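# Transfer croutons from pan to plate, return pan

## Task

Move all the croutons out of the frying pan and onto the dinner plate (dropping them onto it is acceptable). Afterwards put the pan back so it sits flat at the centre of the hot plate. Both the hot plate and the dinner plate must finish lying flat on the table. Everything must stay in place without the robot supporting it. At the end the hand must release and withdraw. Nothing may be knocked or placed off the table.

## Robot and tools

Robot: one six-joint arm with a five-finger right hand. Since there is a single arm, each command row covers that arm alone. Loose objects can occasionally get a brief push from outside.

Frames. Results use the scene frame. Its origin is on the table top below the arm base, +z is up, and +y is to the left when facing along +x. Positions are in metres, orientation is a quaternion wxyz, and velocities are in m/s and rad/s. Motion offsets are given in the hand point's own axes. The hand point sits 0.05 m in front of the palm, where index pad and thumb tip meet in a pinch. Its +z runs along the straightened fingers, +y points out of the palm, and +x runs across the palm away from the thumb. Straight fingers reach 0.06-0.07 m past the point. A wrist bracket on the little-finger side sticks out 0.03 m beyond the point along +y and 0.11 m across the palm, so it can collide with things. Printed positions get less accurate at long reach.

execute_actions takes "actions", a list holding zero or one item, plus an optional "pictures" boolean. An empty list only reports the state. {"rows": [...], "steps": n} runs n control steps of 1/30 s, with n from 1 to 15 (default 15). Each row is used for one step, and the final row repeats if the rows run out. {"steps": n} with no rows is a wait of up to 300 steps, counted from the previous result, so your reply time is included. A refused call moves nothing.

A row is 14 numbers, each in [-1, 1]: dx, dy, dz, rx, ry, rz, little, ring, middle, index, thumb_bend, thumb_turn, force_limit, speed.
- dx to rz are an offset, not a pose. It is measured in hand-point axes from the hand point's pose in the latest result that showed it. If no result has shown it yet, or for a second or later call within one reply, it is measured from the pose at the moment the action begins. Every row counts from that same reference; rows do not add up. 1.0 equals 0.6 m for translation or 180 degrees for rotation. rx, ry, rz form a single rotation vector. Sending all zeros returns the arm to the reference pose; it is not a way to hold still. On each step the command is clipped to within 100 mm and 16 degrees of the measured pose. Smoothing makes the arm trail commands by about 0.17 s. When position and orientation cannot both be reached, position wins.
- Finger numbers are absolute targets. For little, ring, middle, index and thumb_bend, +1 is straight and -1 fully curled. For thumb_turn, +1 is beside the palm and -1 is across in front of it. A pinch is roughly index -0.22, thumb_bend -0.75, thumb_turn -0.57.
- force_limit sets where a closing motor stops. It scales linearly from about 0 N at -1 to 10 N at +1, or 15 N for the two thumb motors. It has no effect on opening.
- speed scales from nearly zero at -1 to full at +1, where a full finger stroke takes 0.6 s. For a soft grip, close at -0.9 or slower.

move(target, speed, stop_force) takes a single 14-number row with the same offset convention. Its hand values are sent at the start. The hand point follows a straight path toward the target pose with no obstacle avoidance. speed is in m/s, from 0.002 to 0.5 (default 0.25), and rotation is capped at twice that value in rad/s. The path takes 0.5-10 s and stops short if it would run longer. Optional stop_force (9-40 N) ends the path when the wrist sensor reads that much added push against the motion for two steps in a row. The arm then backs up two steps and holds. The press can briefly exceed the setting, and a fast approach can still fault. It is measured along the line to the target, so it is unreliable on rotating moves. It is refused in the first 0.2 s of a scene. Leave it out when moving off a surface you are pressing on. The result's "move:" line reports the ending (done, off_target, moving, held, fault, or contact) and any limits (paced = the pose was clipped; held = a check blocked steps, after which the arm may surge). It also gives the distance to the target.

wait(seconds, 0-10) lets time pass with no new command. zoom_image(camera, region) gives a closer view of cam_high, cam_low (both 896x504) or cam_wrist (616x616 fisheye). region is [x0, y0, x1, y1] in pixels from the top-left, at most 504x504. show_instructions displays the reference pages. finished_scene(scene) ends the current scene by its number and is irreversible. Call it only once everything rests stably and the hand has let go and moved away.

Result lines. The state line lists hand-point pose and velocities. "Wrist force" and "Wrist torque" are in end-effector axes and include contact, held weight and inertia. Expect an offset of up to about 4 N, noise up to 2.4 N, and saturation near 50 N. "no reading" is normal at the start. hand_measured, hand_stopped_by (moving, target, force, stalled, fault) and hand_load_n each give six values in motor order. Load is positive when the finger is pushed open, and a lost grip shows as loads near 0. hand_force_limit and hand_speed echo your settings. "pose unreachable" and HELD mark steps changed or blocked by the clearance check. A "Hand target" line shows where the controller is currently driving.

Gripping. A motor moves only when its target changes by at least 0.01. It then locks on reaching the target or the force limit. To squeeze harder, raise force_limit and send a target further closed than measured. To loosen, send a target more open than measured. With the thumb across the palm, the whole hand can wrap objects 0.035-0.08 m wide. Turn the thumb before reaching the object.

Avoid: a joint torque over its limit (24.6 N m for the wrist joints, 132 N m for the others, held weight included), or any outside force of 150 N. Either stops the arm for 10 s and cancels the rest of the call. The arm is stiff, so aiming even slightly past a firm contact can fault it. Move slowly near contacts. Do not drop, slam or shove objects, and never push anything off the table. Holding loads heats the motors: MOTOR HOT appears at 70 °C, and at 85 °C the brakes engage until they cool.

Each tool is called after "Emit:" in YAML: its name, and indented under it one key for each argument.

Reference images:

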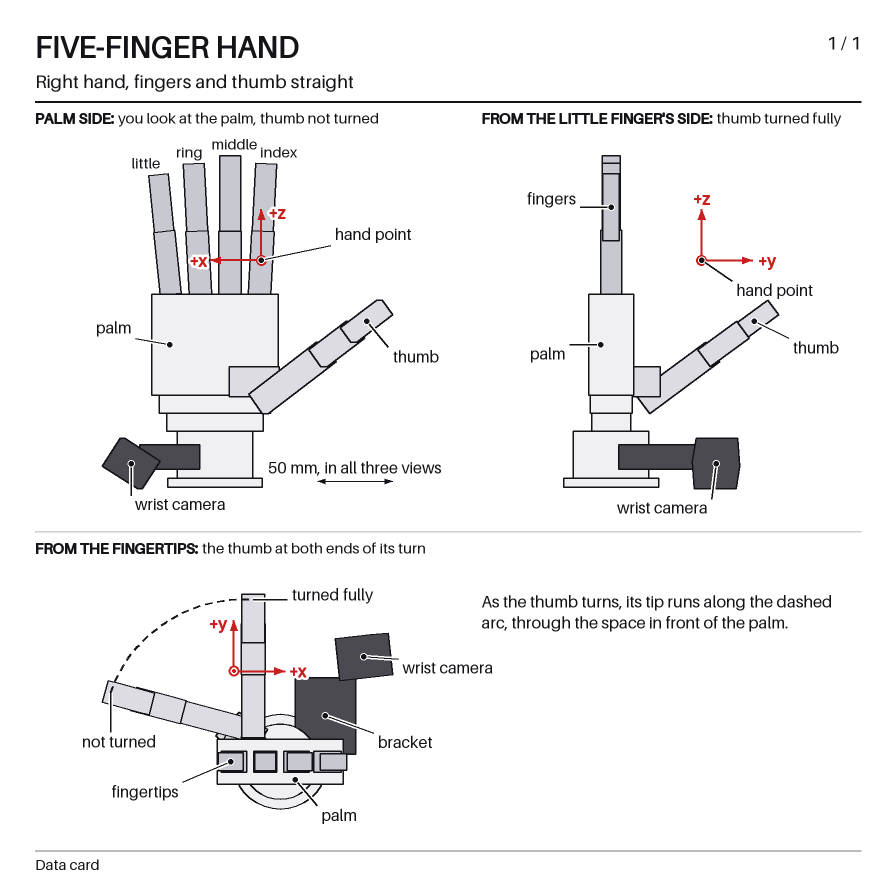

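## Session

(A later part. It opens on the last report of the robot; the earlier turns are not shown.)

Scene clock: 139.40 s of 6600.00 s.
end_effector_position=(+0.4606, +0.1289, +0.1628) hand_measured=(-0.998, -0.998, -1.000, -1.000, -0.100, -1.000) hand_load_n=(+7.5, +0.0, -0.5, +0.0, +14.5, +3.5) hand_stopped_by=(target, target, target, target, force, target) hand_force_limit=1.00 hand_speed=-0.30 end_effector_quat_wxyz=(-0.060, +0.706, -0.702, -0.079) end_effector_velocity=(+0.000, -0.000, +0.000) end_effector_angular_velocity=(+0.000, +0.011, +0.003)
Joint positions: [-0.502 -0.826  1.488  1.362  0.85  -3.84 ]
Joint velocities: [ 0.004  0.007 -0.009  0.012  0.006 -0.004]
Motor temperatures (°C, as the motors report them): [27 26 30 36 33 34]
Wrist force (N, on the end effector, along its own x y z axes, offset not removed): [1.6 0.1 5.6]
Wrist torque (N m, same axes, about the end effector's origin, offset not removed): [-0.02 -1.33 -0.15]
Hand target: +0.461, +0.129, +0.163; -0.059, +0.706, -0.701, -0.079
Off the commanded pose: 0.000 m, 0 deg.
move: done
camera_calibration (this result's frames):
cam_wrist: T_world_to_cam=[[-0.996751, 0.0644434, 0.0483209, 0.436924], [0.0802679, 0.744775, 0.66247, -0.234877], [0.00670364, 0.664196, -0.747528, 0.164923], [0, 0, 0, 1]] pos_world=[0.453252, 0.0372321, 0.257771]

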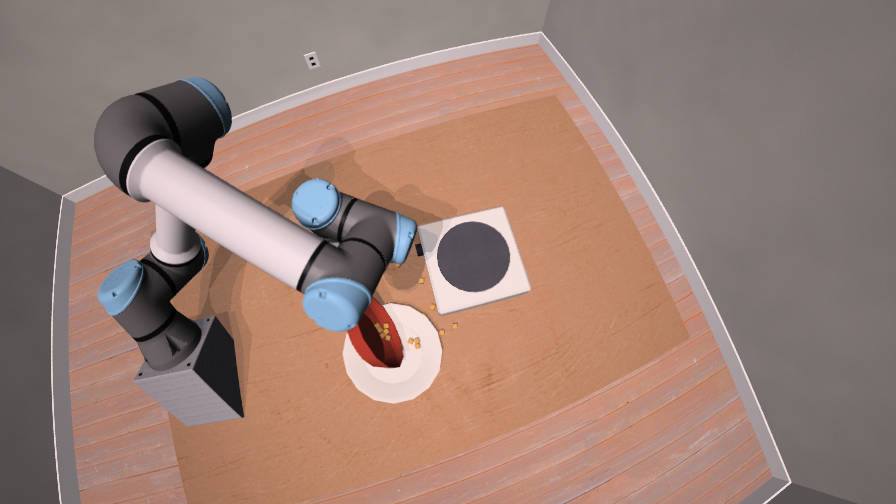

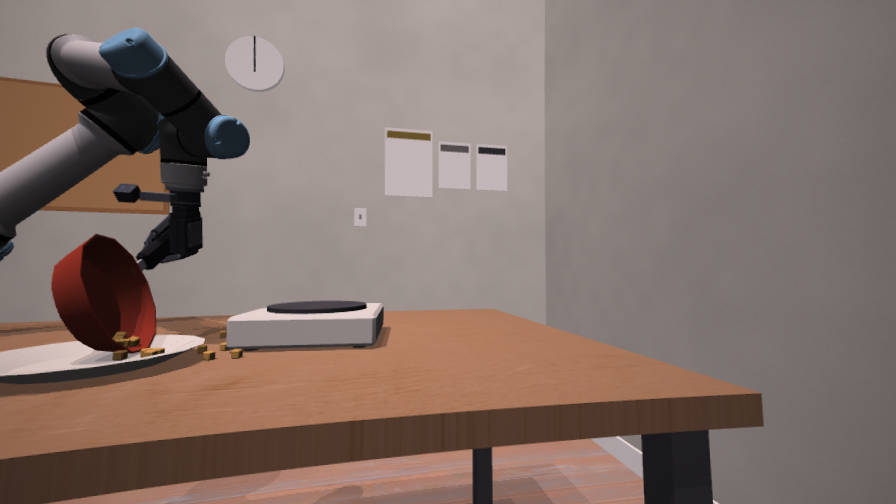

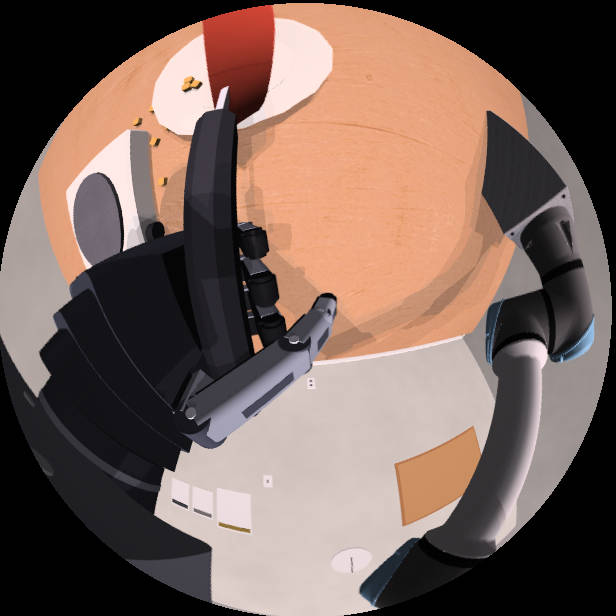

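Five spilled; will pinch later. Shift −y, up, tilt more.

Emit:
move:
  target: [0.07,0,-0.04,-0.12,0,0,-1,-1,-1,-1,-1,-1,1,-0.3]
  speed: 0.05

Scene clock: 148.50 s of 6600.00 s.
end_effector_position=(+0.4615, +0.0832, +0.1781) hand_measured=(-0.998, -0.998, -1.000, -1.000, -0.100, -1.000) hand_load_n=(+5.5, +0.0, -0.5, +0.0, +15.5, +4.0) hand_stopped_by=(target, target, target, target, force, target) hand_force_limit=1.00 hand_speed=-0.30 end_effector_quat_wxyz=(+0.073, +0.705, -0.674, -0.208) end_effector_velocity=(+0.000, -0.001, -0.000) end_effector_angular_velocity=(+0.002, +0.012, +0.001)
Joint positions: [-0.454 -0.588  1.203  1.709  1.086 -3.979]
Joint velocities: [ 0.002  0.009 -0.009  0.01   0.006 -0.003]
Motor temperatures (°C, as the motors report them): [27 26 30 36 33 34]
Wrist force (N, on the end effector, along its own x y z axes, offset not removed): [-1.7 -1.4 -0.2]
Wrist torque (N m, same axes, about the end effector's origin, offset not removed): [0.39 -0.19 -0.73]
Hand target: +0.462, +0.083, +0.178; +0.074, +0.704, -0.674, -0.209
Off the commanded pose: 0.000 m, 0 deg.
After step 90, 2.07 s passed at rest.
move: done
camera_calibration (this result's frames):
cam_wrist: T_world_to_cam=[[-0.914406, -0.00603935, 0.404754, 0.344367], [0.259685, 0.758273, 0.597985, -0.28351], [-0.310525, 0.651909, -0.691801, 0.344279], [0, 0, 0, 1]] pos_world=[0.495422, -0.00738067, 0.268324]

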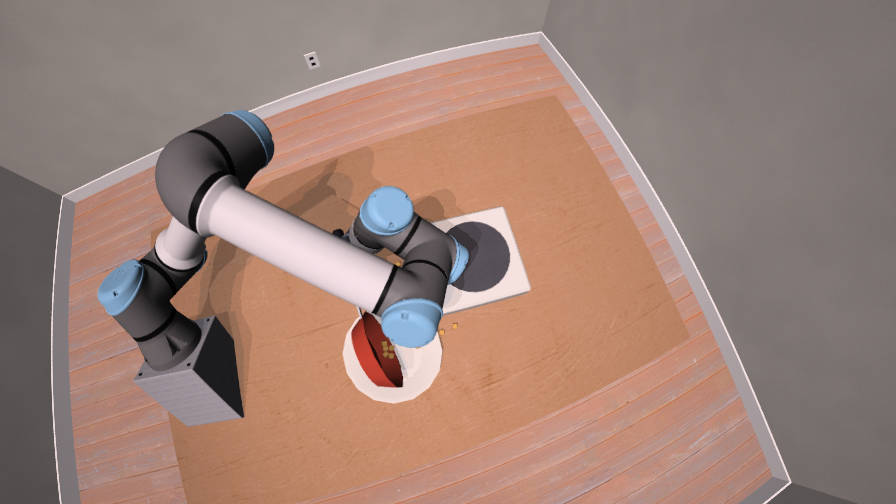

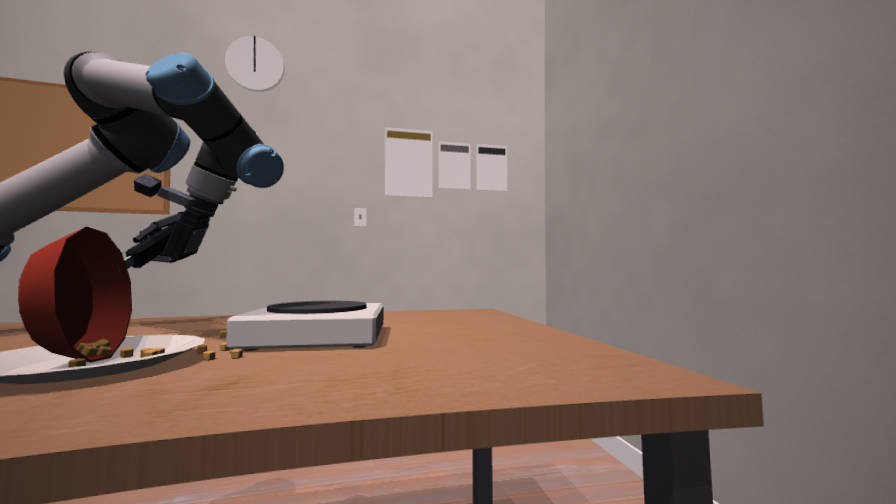

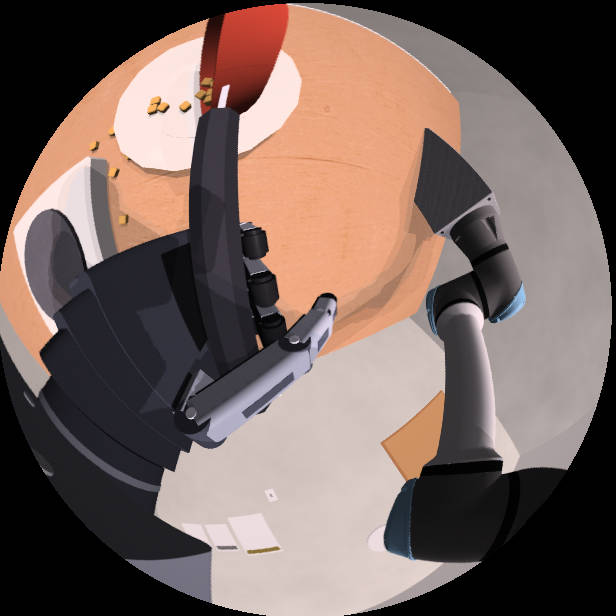

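Touching the plate; raise.

Emit:
move:
  target: [0,0.02,-0.05,-0.04,0,0,-1,-1,-1,-1,-1,-1,1,-0.3]
  speed: 0.04

Scene clock: 155.07 s of 6600.00 s.
end_effector_position=(+0.4622, +0.0769, +0.2097) hand_measured=(-0.998, -0.998, -1.000, -1.000, -0.100, -1.000) hand_load_n=(+5.5, +0.0, -0.5, +0.0, +16.0, +3.0) hand_stopped_by=(target, target, target, target, force, target) hand_force_limit=1.00 hand_speed=-0.30 end_effector_quat_wxyz=(+0.117, +0.699, -0.660, -0.250) end_effector_velocity=(+0.000, -0.000, +0.002) end_effector_angular_velocity=(+0.000, +0.006, +0.001)
Joint positions: [-0.449 -0.549  1.112  1.851  1.178 -4.014]
Joint velocities: [ 0.     0.002 -0.004  0.007  0.004 -0.001]
Motor temperatures (°C, as the motors report them): [27 26 30 36 33 34]
Wrist force (N, on the end effector, along its own x y z axes, offset not removed): [2.4 -2.0 5.0]
Wrist torque (N m, same axes, about the end effector's origin, offset not removed): [0.03 -1.23 -0.62]
Hand target: +0.462, +0.077, +0.210; +0.117, +0.699, -0.660, -0.250
Off the commanded pose: 0.000 m, 0 deg.
After step 90, 1.70 s passed at rest.
move: done
camera_calibration (this result's frames):
cam_wrist: T_world_to_cam=[[-0.857608, -0.0274338, 0.513571, 0.284814], [0.31236, 0.765522, 0.562501, -0.315285], [-0.408582, 0.642824, -0.647949, 0.40724], [0, 0, 0, 1]] pos_world=[0.509132, -0.0126123, 0.294946]

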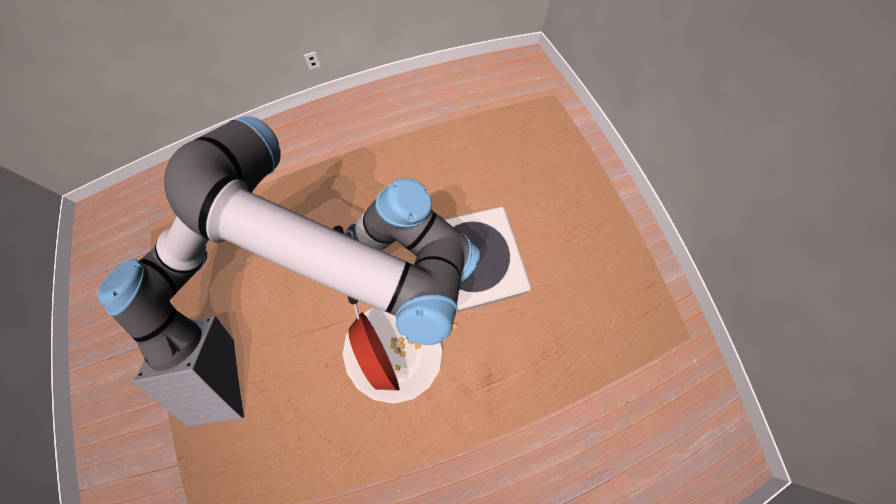

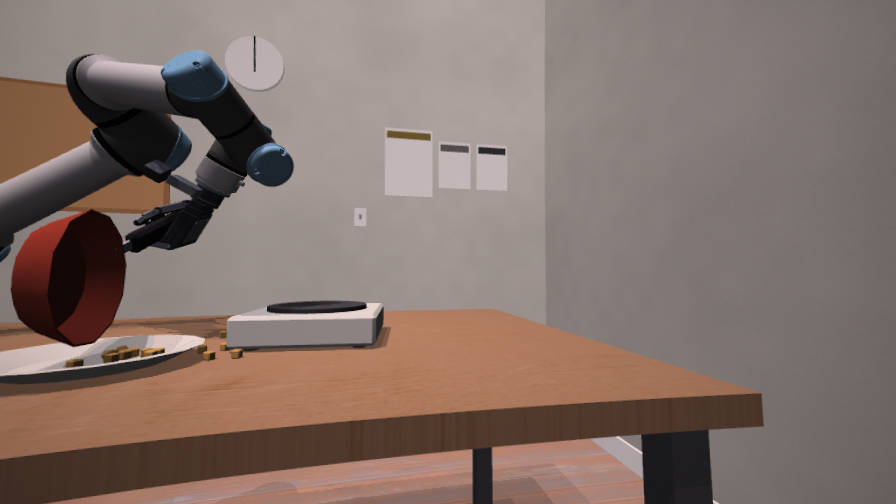

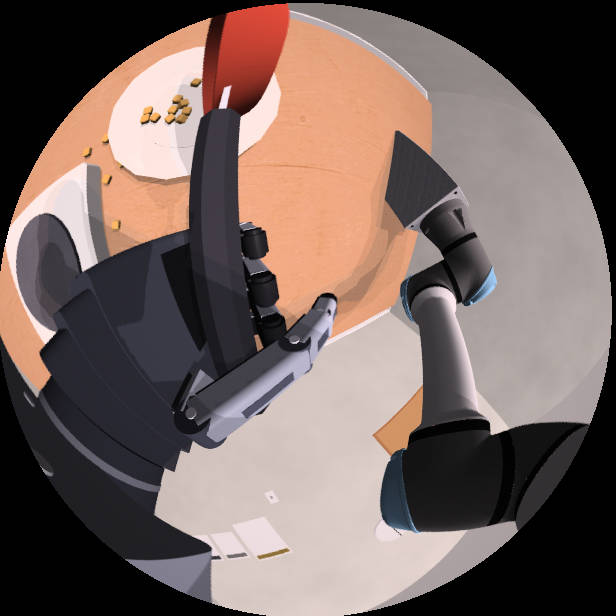

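Emit:
move:
  target: [0,0,-0.07,0.52,0,0,-1,-1,-1,-1,-1,-1,1,-0.3]
  speed: 0.2

Emit:
move:
  target: [-0.256,-0.077,0.52,0,0,0,-1,-1,-1,-1,-1,-1,1,-0.3]
  speed: 0.15

Scene clock: 172.80 s of 6600.00 s.
end_effector_position=(+0.4833, +0.0699, +0.2449) hand_measured=(-0.998, -0.998, -1.000, -1.000, -0.100, -1.000) hand_load_n=(+8.0, +0.0, -0.5, +0.0, +15.5, +4.0) hand_stopped_by=(target, target, target, target, force, target) hand_force_limit=1.00 hand_speed=-0.30 end_effector_quat_wxyz=(+0.429, -0.564, +0.634, -0.309) end_effector_velocity=(+0.000, -0.000, -0.000) end_effector_angular_velocity=(+0.000, -0.011, -0.006)
Joint positions: [-0.972 -1.404  2.172  0.     0.362 -3.013]
Joint velocities: [-0.001 -0.011  0.013 -0.034  0.004  0.032]
Motor temperatures (°C, as the motors report them): [27 26 30 36 33 34]
Wrist force (N, on the end effector, along its own x y z axes, offset not removed): [1.4 7.2 2.2]
Wrist torque (N m, same axes, about the end effector's origin, offset not removed): [0.37 -0.55 1.00]
Hand target: +0.483, +0.070, +0.245; +0.429, -0.564, +0.634, -0.310
Off the commanded pose: 0.000 m, 0 deg.
After step 90, 10.07 s passed at rest.
move: done
camera_calibration (this result's frames):
cam_wrist: T_world_to_cam=[[-0.455882, 0.245763, -0.855437, 0.40662], [-0.424567, 0.784675, 0.451695, 0.0456303], [0.78225, 0.56911, -0.253376, -0.22382], [0, 0, 0, 1]] pos_world=[0.379827, -0.00835908, 0.270516]

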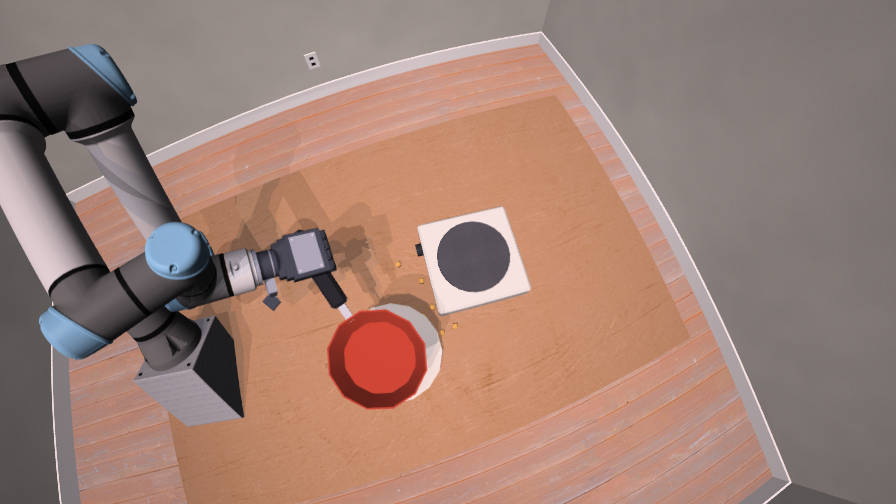

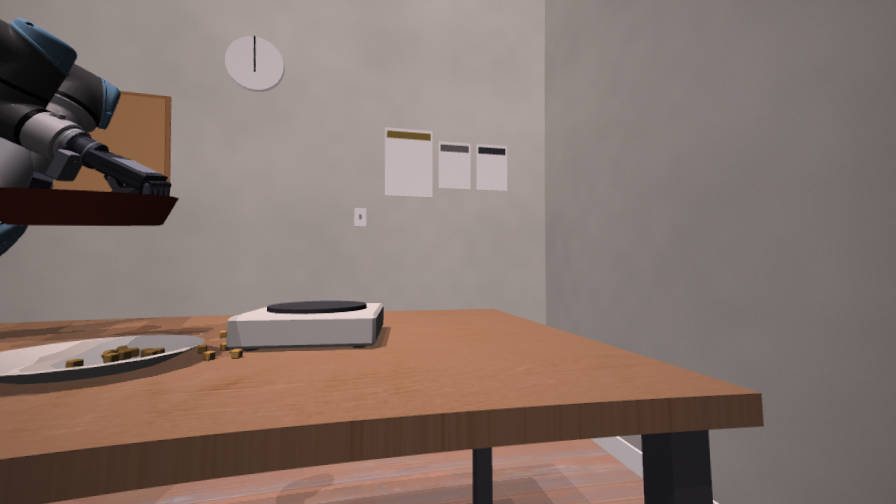

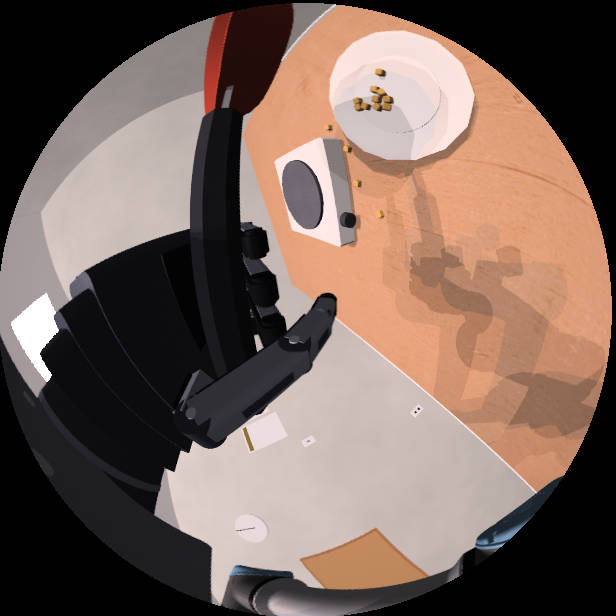

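Scene clock: 175.67 s of 6600.00 s.
end_effector_position=(+0.7818, +0.2410, +0.1782) hand_measured=(-0.998, -0.998, -1.000, -1.000, -0.100, -1.000) hand_load_n=(+8.0, +0.0, -0.5, +0.0, +15.5, +4.0) hand_stopped_by=(target, target, target, target, force, target) hand_force_limit=1.00 hand_speed=-0.30 end_effector_quat_wxyz=(+0.429, -0.564, +0.634, -0.309) end_effector_velocity=(+0.002, +0.001, +0.000) end_effector_angular_velocity=(+0.000, +0.001, +0.001)
Joint positions: [-0.214 -1.049  1.393 -0.055  1.042 -2.428]
Joint velocities: [ 0.001  0.003 -0.008  0.004  0.    -0.   ]
Motor temperatures (°C, as the motors report them): [27 26 30 36 33 34]
Wrist force (N, on the end effector, along its own x y z axes, offset not removed): [1.8 5.5 1.4]
Wrist torque (N m, same axes, about the end effector's origin, offset not removed): [0.17 -0.68 1.00]
Hand target: +0.782, +0.241, +0.178; +0.429, -0.564, +0.634, -0.309
Off the commanded pose: 0.001 m, 0 deg.
move: done
camera_calibration (this result's frames):
cam_wrist: T_world_to_cam=[[-0.455757, 0.246122, -0.8554, 0.443432], [-0.424683, 0.784449, 0.451978, 0.0683721], [0.78226, 0.569266, -0.252994, -0.571696], [0, 0, 0, 1]] pos_world=[0.678348, 0.162674, 0.203774]

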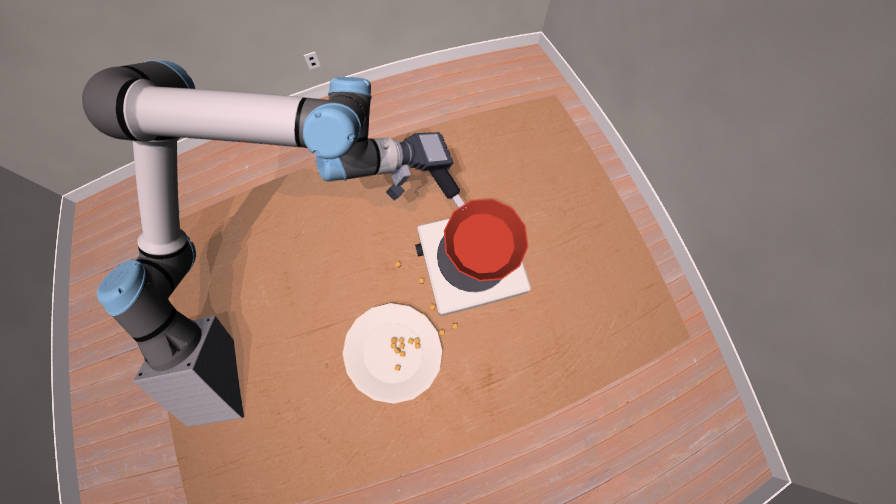

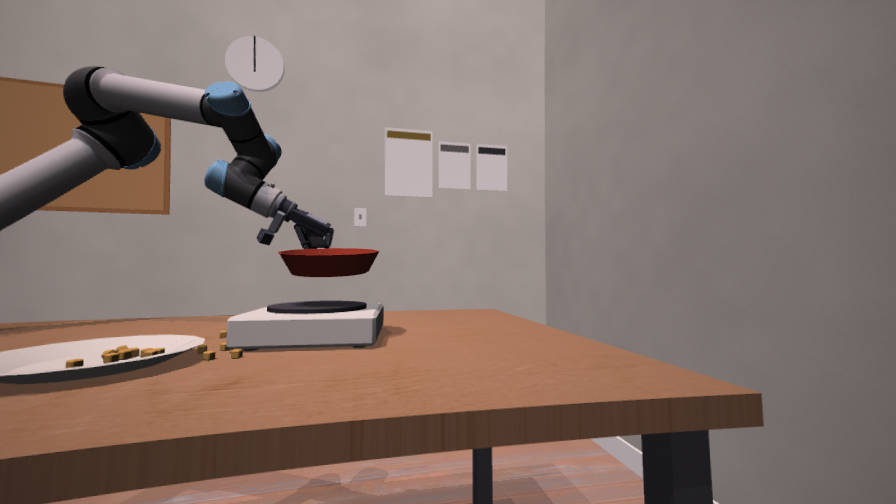

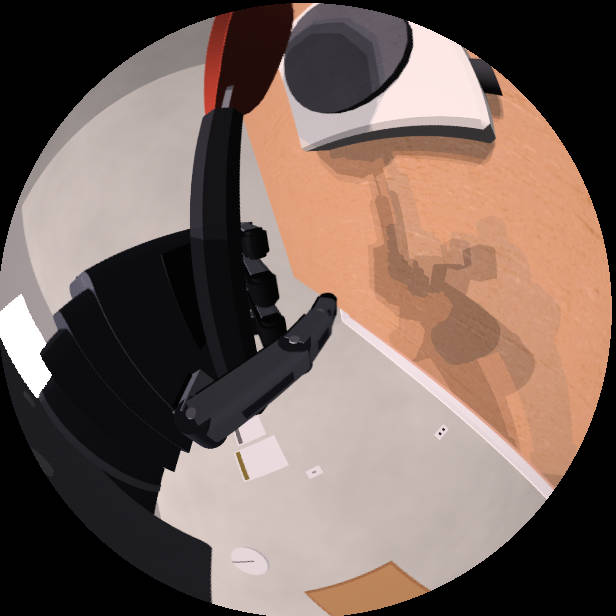

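Emit:
move:
  target: [0.027,0.097,0.005,0,0,0,-1,-1,-1,-1,-1,-1,1,-0.3]
  speed: 0.05

Scene clock: 181.63 s of 6600.00 s.
end_effector_position=(+0.7584, +0.2354, +0.1229) hand_measured=(-0.998, -0.998, -1.000, -1.000, -0.100, -1.000) hand_load_n=(+8.0, +0.0, -0.5, +0.0, +15.5, +4.0) hand_stopped_by=(target, target, target, target, force, target) hand_force_limit=1.00 hand_speed=-0.30 end_effector_quat_wxyz=(+0.429, -0.564, +0.634, -0.309) end_effector_velocity=(-0.001, -0.000, -0.002) end_effector_angular_velocity=(+0.000, -0.001, -0.000)
Joint positions: [-0.17  -1.046  1.524 -0.196  1.085 -2.413]
Joint velocities: [ 0.001  0.     0.004 -0.005  0.002  0.001]
Motor temperatures (°C, as the motors report them): [27 26 30 36 33 34]
Wrist force (N, on the end effector, along its own x y z axes, offset not removed): [2.5 6.8 2.6]
Wrist torque (N m, same axes, about the end effector's origin, offset not removed): [0.18 -0.72 1.10]
Hand target: +0.758, +0.235, +0.123; +0.429, -0.564, +0.634, -0.309
Off the commanded pose: 0.000 m, 0 deg.
After step 90, 1.40 s passed at rest.
move: done
camera_calibration (this result's frames):
cam_wrist: T_world_to_cam=[[-0.455784, 0.24612, -0.855386, 0.386873], [-0.424674, 0.784446, 0.451992, 0.087801], [0.782249, 0.569271, -0.253018, -0.564222], [0, 0, 0, 1]] pos_world=[0.654979, 0.157102, 0.148483]

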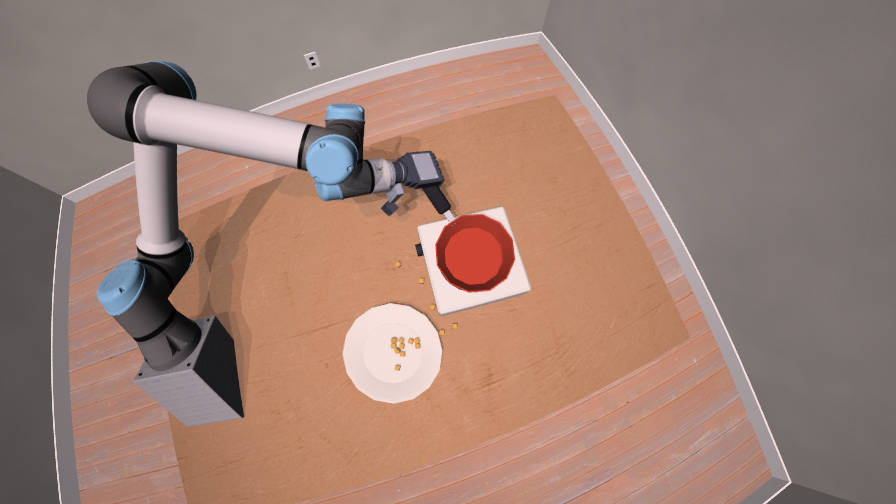

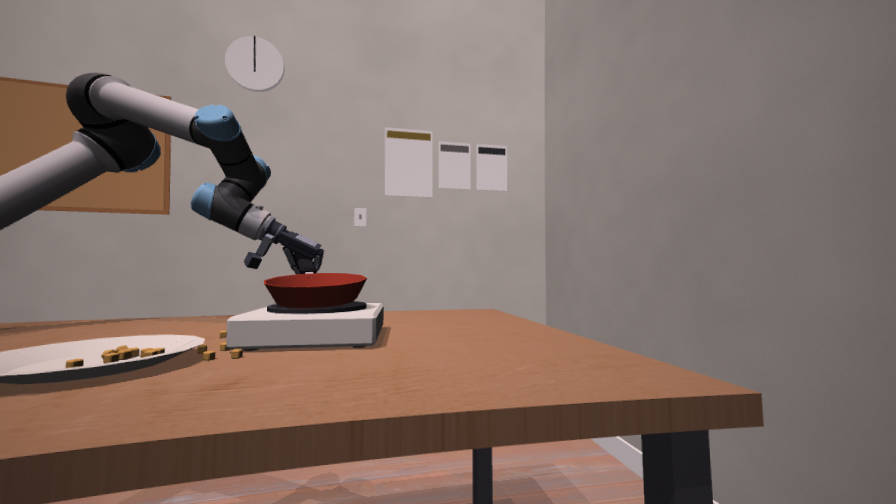

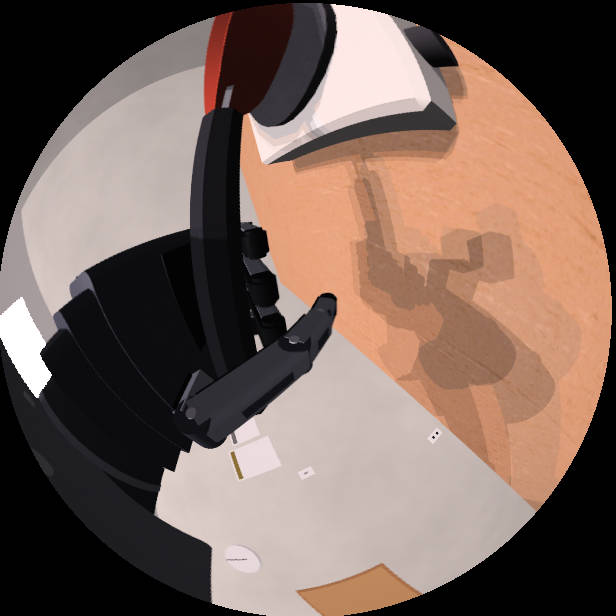

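Emit:
move:
  target: [0.005,0.039,0.02,0,0.013,-0.025,-1,-1,-1,-1,-1,-1,1,-0.3]
  speed: 0.03

Emit:
move:
  target: [0,0,0,0,0,0,1,1,1,1,1,-1,1,0]

Emit:
move:
  target: [0,-0.03,-0.25,0,0,0,1,1,1,1,1,-1,1,0]
  speed: 0.12

Scene clock: 189.13 s of 6600.00 s.
end_effector_position=(+0.7586, +0.2376, +0.0967) hand_measured=(-0.998, -0.998, -1.000, -1.000, -0.100, -1.000) hand_load_n=(+8.0, +0.0, -0.5, +0.0, +15.5, +4.0) hand_stopped_by=(target, target, target, target, force, target) hand_force_limit=1.00 hand_speed=-0.30 end_effector_quat_wxyz=(-0.404, +0.582, -0.620, +0.337) end_effector_velocity=(+0.000, +0.001, -0.001) end_effector_angular_velocity=(-0.005, -0.000, +0.001)
Joint positions: [-0.122 -1.025  1.513 -0.184  1.162 -2.488]
Joint velocities: [ 0.003  0.001 -0.002  0.001  0.004 -0.004]
Motor temperatures (°C, as the motors report them): [27 26 30 36 33 35]
Wrist force (N, on the end effector, along its own x y z axes, offset not removed): [2.4 5.6 1.3]
Wrist torque (N m, same axes, about the end effector's origin, offset not removed): [0.23 -0.74 1.00]
Hand target: +0.759, +0.238, +0.097; -0.403, +0.582, -0.620, +0.337
Off the commanded pose: 0.000 m, 0 deg.
After step 90, 2.73 s passed at rest.
move: done
camera_calibration (this result's frames):
cam_wrist: T_world_to_cam=[[-0.455418, 0.170494, -0.8738, 0.383471], [-0.423804, 0.821631, 0.381199, 0.0953883], [0.782933, 0.543925, -0.301929, -0.562015], [0, 0, 0, 1]] pos_world=[0.655086, 0.16194, 0.129027]

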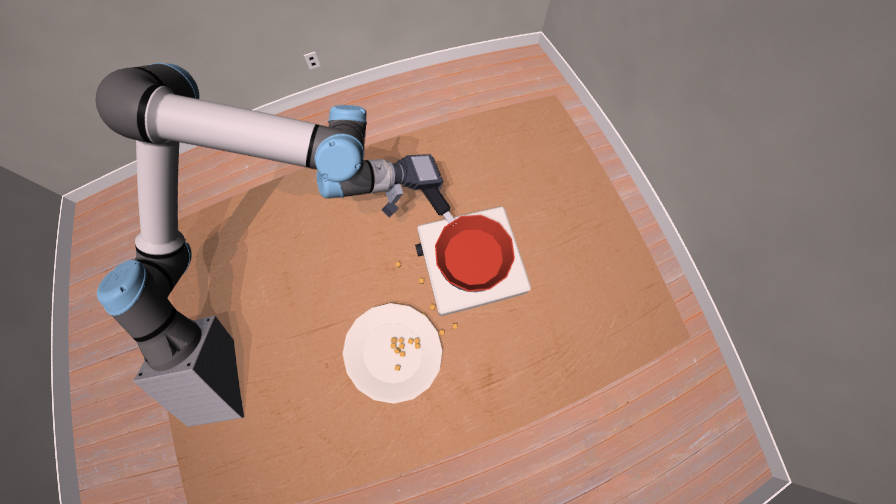

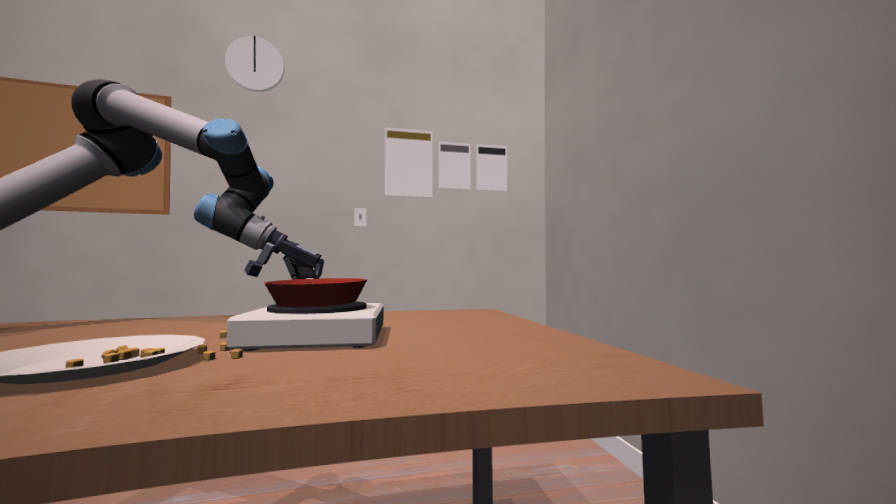

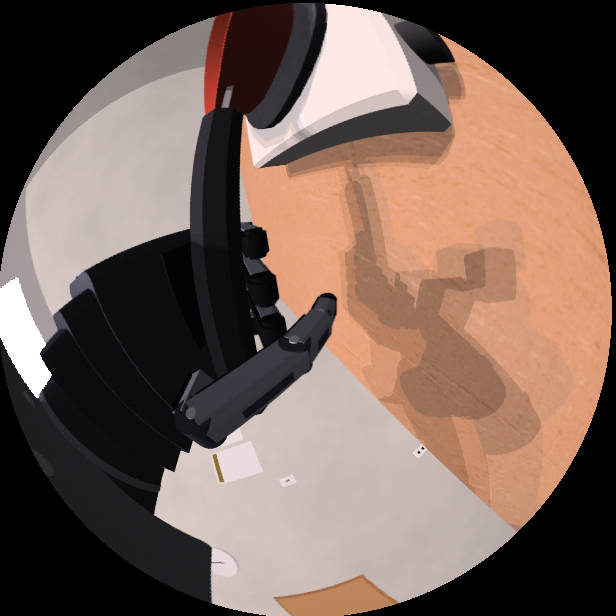

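Scene clock: 190.63 s of 6600.00 s.
end_effector_position=(+0.7586, +0.2376, +0.0967) hand_measured=(+1.000, +1.000, +1.000, +1.000, +1.000, -1.000) hand_load_n=(+0.0, +0.0, +0.0, +0.0, +0.0, +0.0) hand_stopped_by=(target, target, target, target, target, target) hand_force_limit=1.00 hand_speed=0.00 end_effector_quat_wxyz=(-0.404, +0.582, -0.620, +0.337) end_effector_velocity=(-0.000, -0.001, -0.000) end_effector_angular_velocity=(-0.000, +0.000, -0.002)
Joint positions: [-0.122 -1.025  1.513 -0.184  1.162 -2.488]
Joint velocities: [0.    0.    0.001 0.    0.002 0.   ]
Motor temperatures (°C, as the motors report them): [27 26 30 36 33 35]
Wrist force (N, on the end effector, along its own x y z axes, offset not removed): [1.4 0.3 -1.4]
Wrist torque (N m, same axes, about the end effector's origin, offset not removed): [0.25 -0.13 -0.08]
Hand target: +0.759, +0.238, +0.097; -0.404, +0.582, -0.620, +0.337
Off the commanded pose: 0.000 m, 0 deg.
move: done
camera_calibration (this result's frames):
cam_wrist: T_world_to_cam=[[-0.455423, 0.170498, -0.873796, 0.383471], [-0.423798, 0.821632, 0.381203, 0.0953872], [0.782934, 0.543922, -0.301934, -0.562013], [0, 0, 0, 1]] pos_world=[0.655086, 0.161937, 0.129023]

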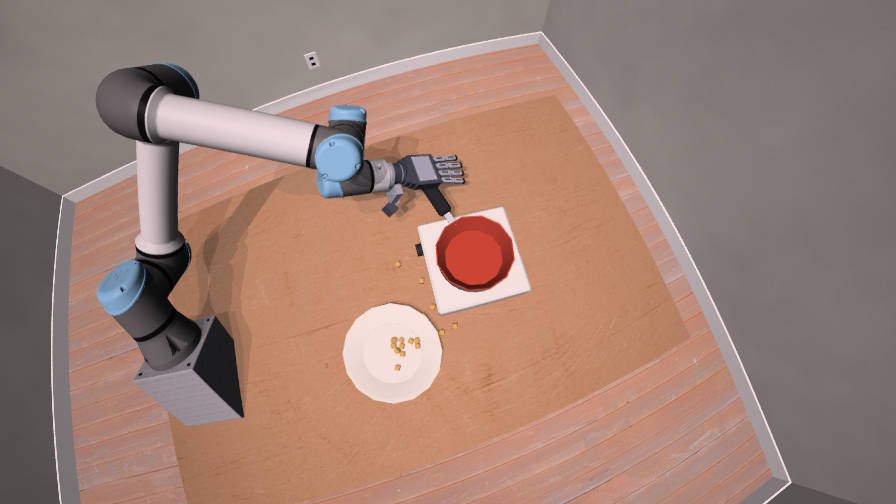

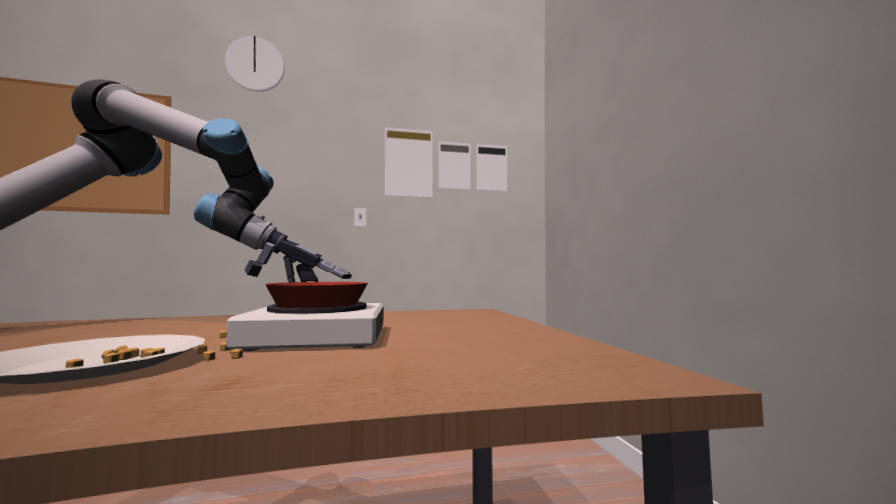

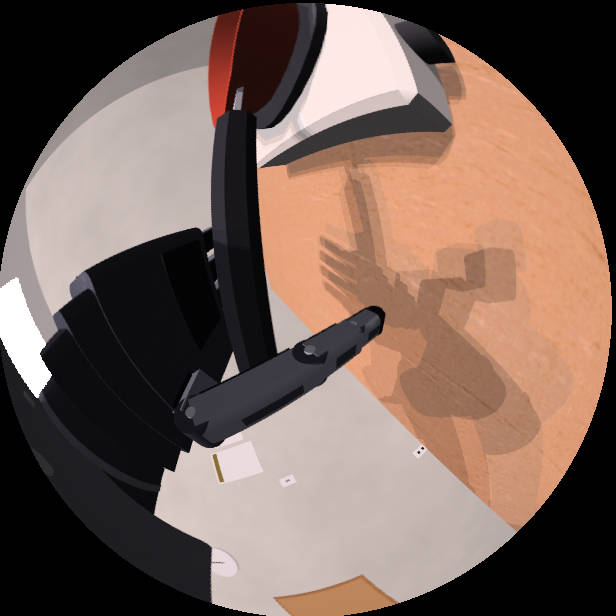

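Scene clock: 192.40 s of 6600.00 s.
end_effector_position=(+0.6328, +0.2282, +0.1794) hand_measured=(+1.000, +1.000, +1.000, +1.000, +1.000, -1.000) hand_load_n=(+0.0, +0.0, +0.0, +0.0, +0.0, +0.0) hand_stopped_by=(target, target, target, target, target, target) hand_force_limit=1.00 hand_speed=0.00 end_effector_quat_wxyz=(-0.404, +0.582, -0.620, +0.337) end_effector_velocity=(-0.002, +0.000, +0.001) end_effector_angular_velocity=(-0.000, +0.000, +0.000)
Joint positions: [-0.292 -1.371  1.862 -0.159  1.    -2.549]
Joint velocities: [-0.002 -0.005  0.004  0.002 -0.002 -0.001]
Motor temperatures (°C, as the motors report them): [27 26 30 36 33 35]
Wrist force (N, on the end effector, along its own x y z axes, offset not removed): [0.1 1.8 -1.8]
Wrist torque (N m, same axes, about the end effector's origin, offset not removed): [0.52 0.12 -0.14]
Hand target: +0.633, +0.228, +0.180; -0.404, +0.582, -0.620, +0.337
Off the commanded pose: 0.000 m, 0 deg.
move: done
camera_calibration (this result's frames):
cam_wrist: T_world_to_cam=[[-0.455436, 0.170439, -0.873801, 0.400075], [-0.423773, 0.821671, 0.381146, 0.0182603], [0.78294, 0.543881, -0.301992, -0.433416], [0, 0, 0, 1]] pos_world=[0.529285, 0.152535, 0.211738]

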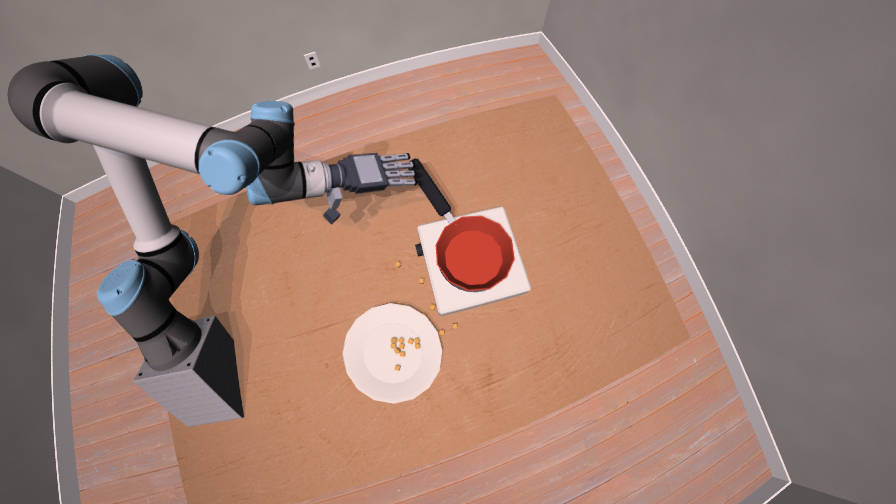

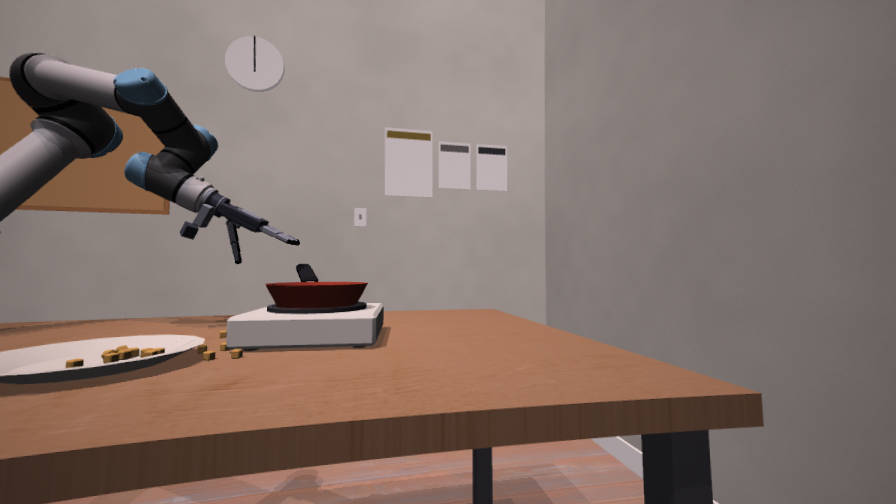

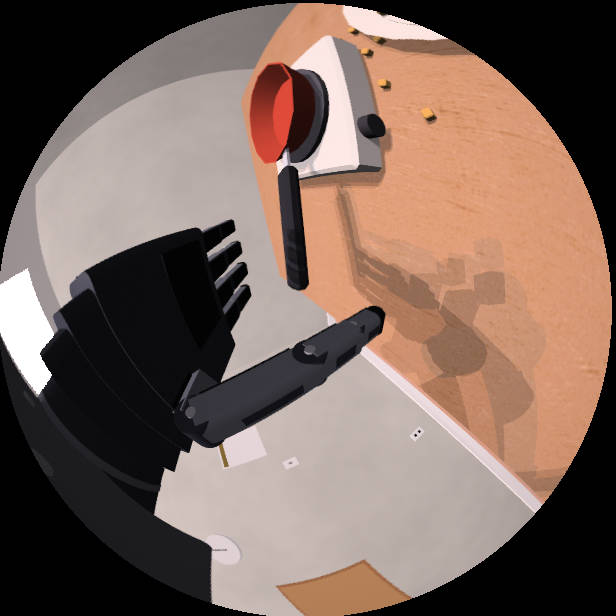

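Emit:
zoom_image:
  camera: "cam_high"
  region: [340,240,500,400]

Region (340, 240, 500, 400) of cam_high's 896x504 image, scaled by 3.150, with more detail than that image has.

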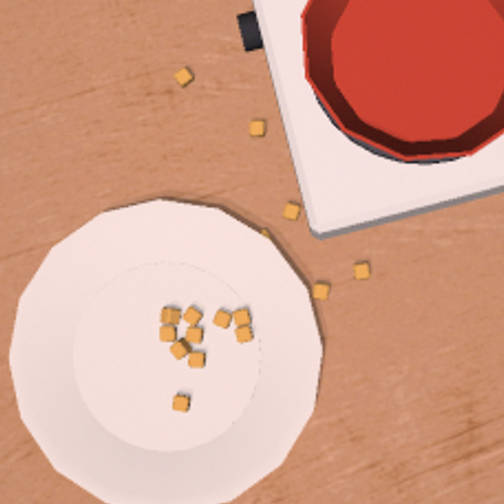

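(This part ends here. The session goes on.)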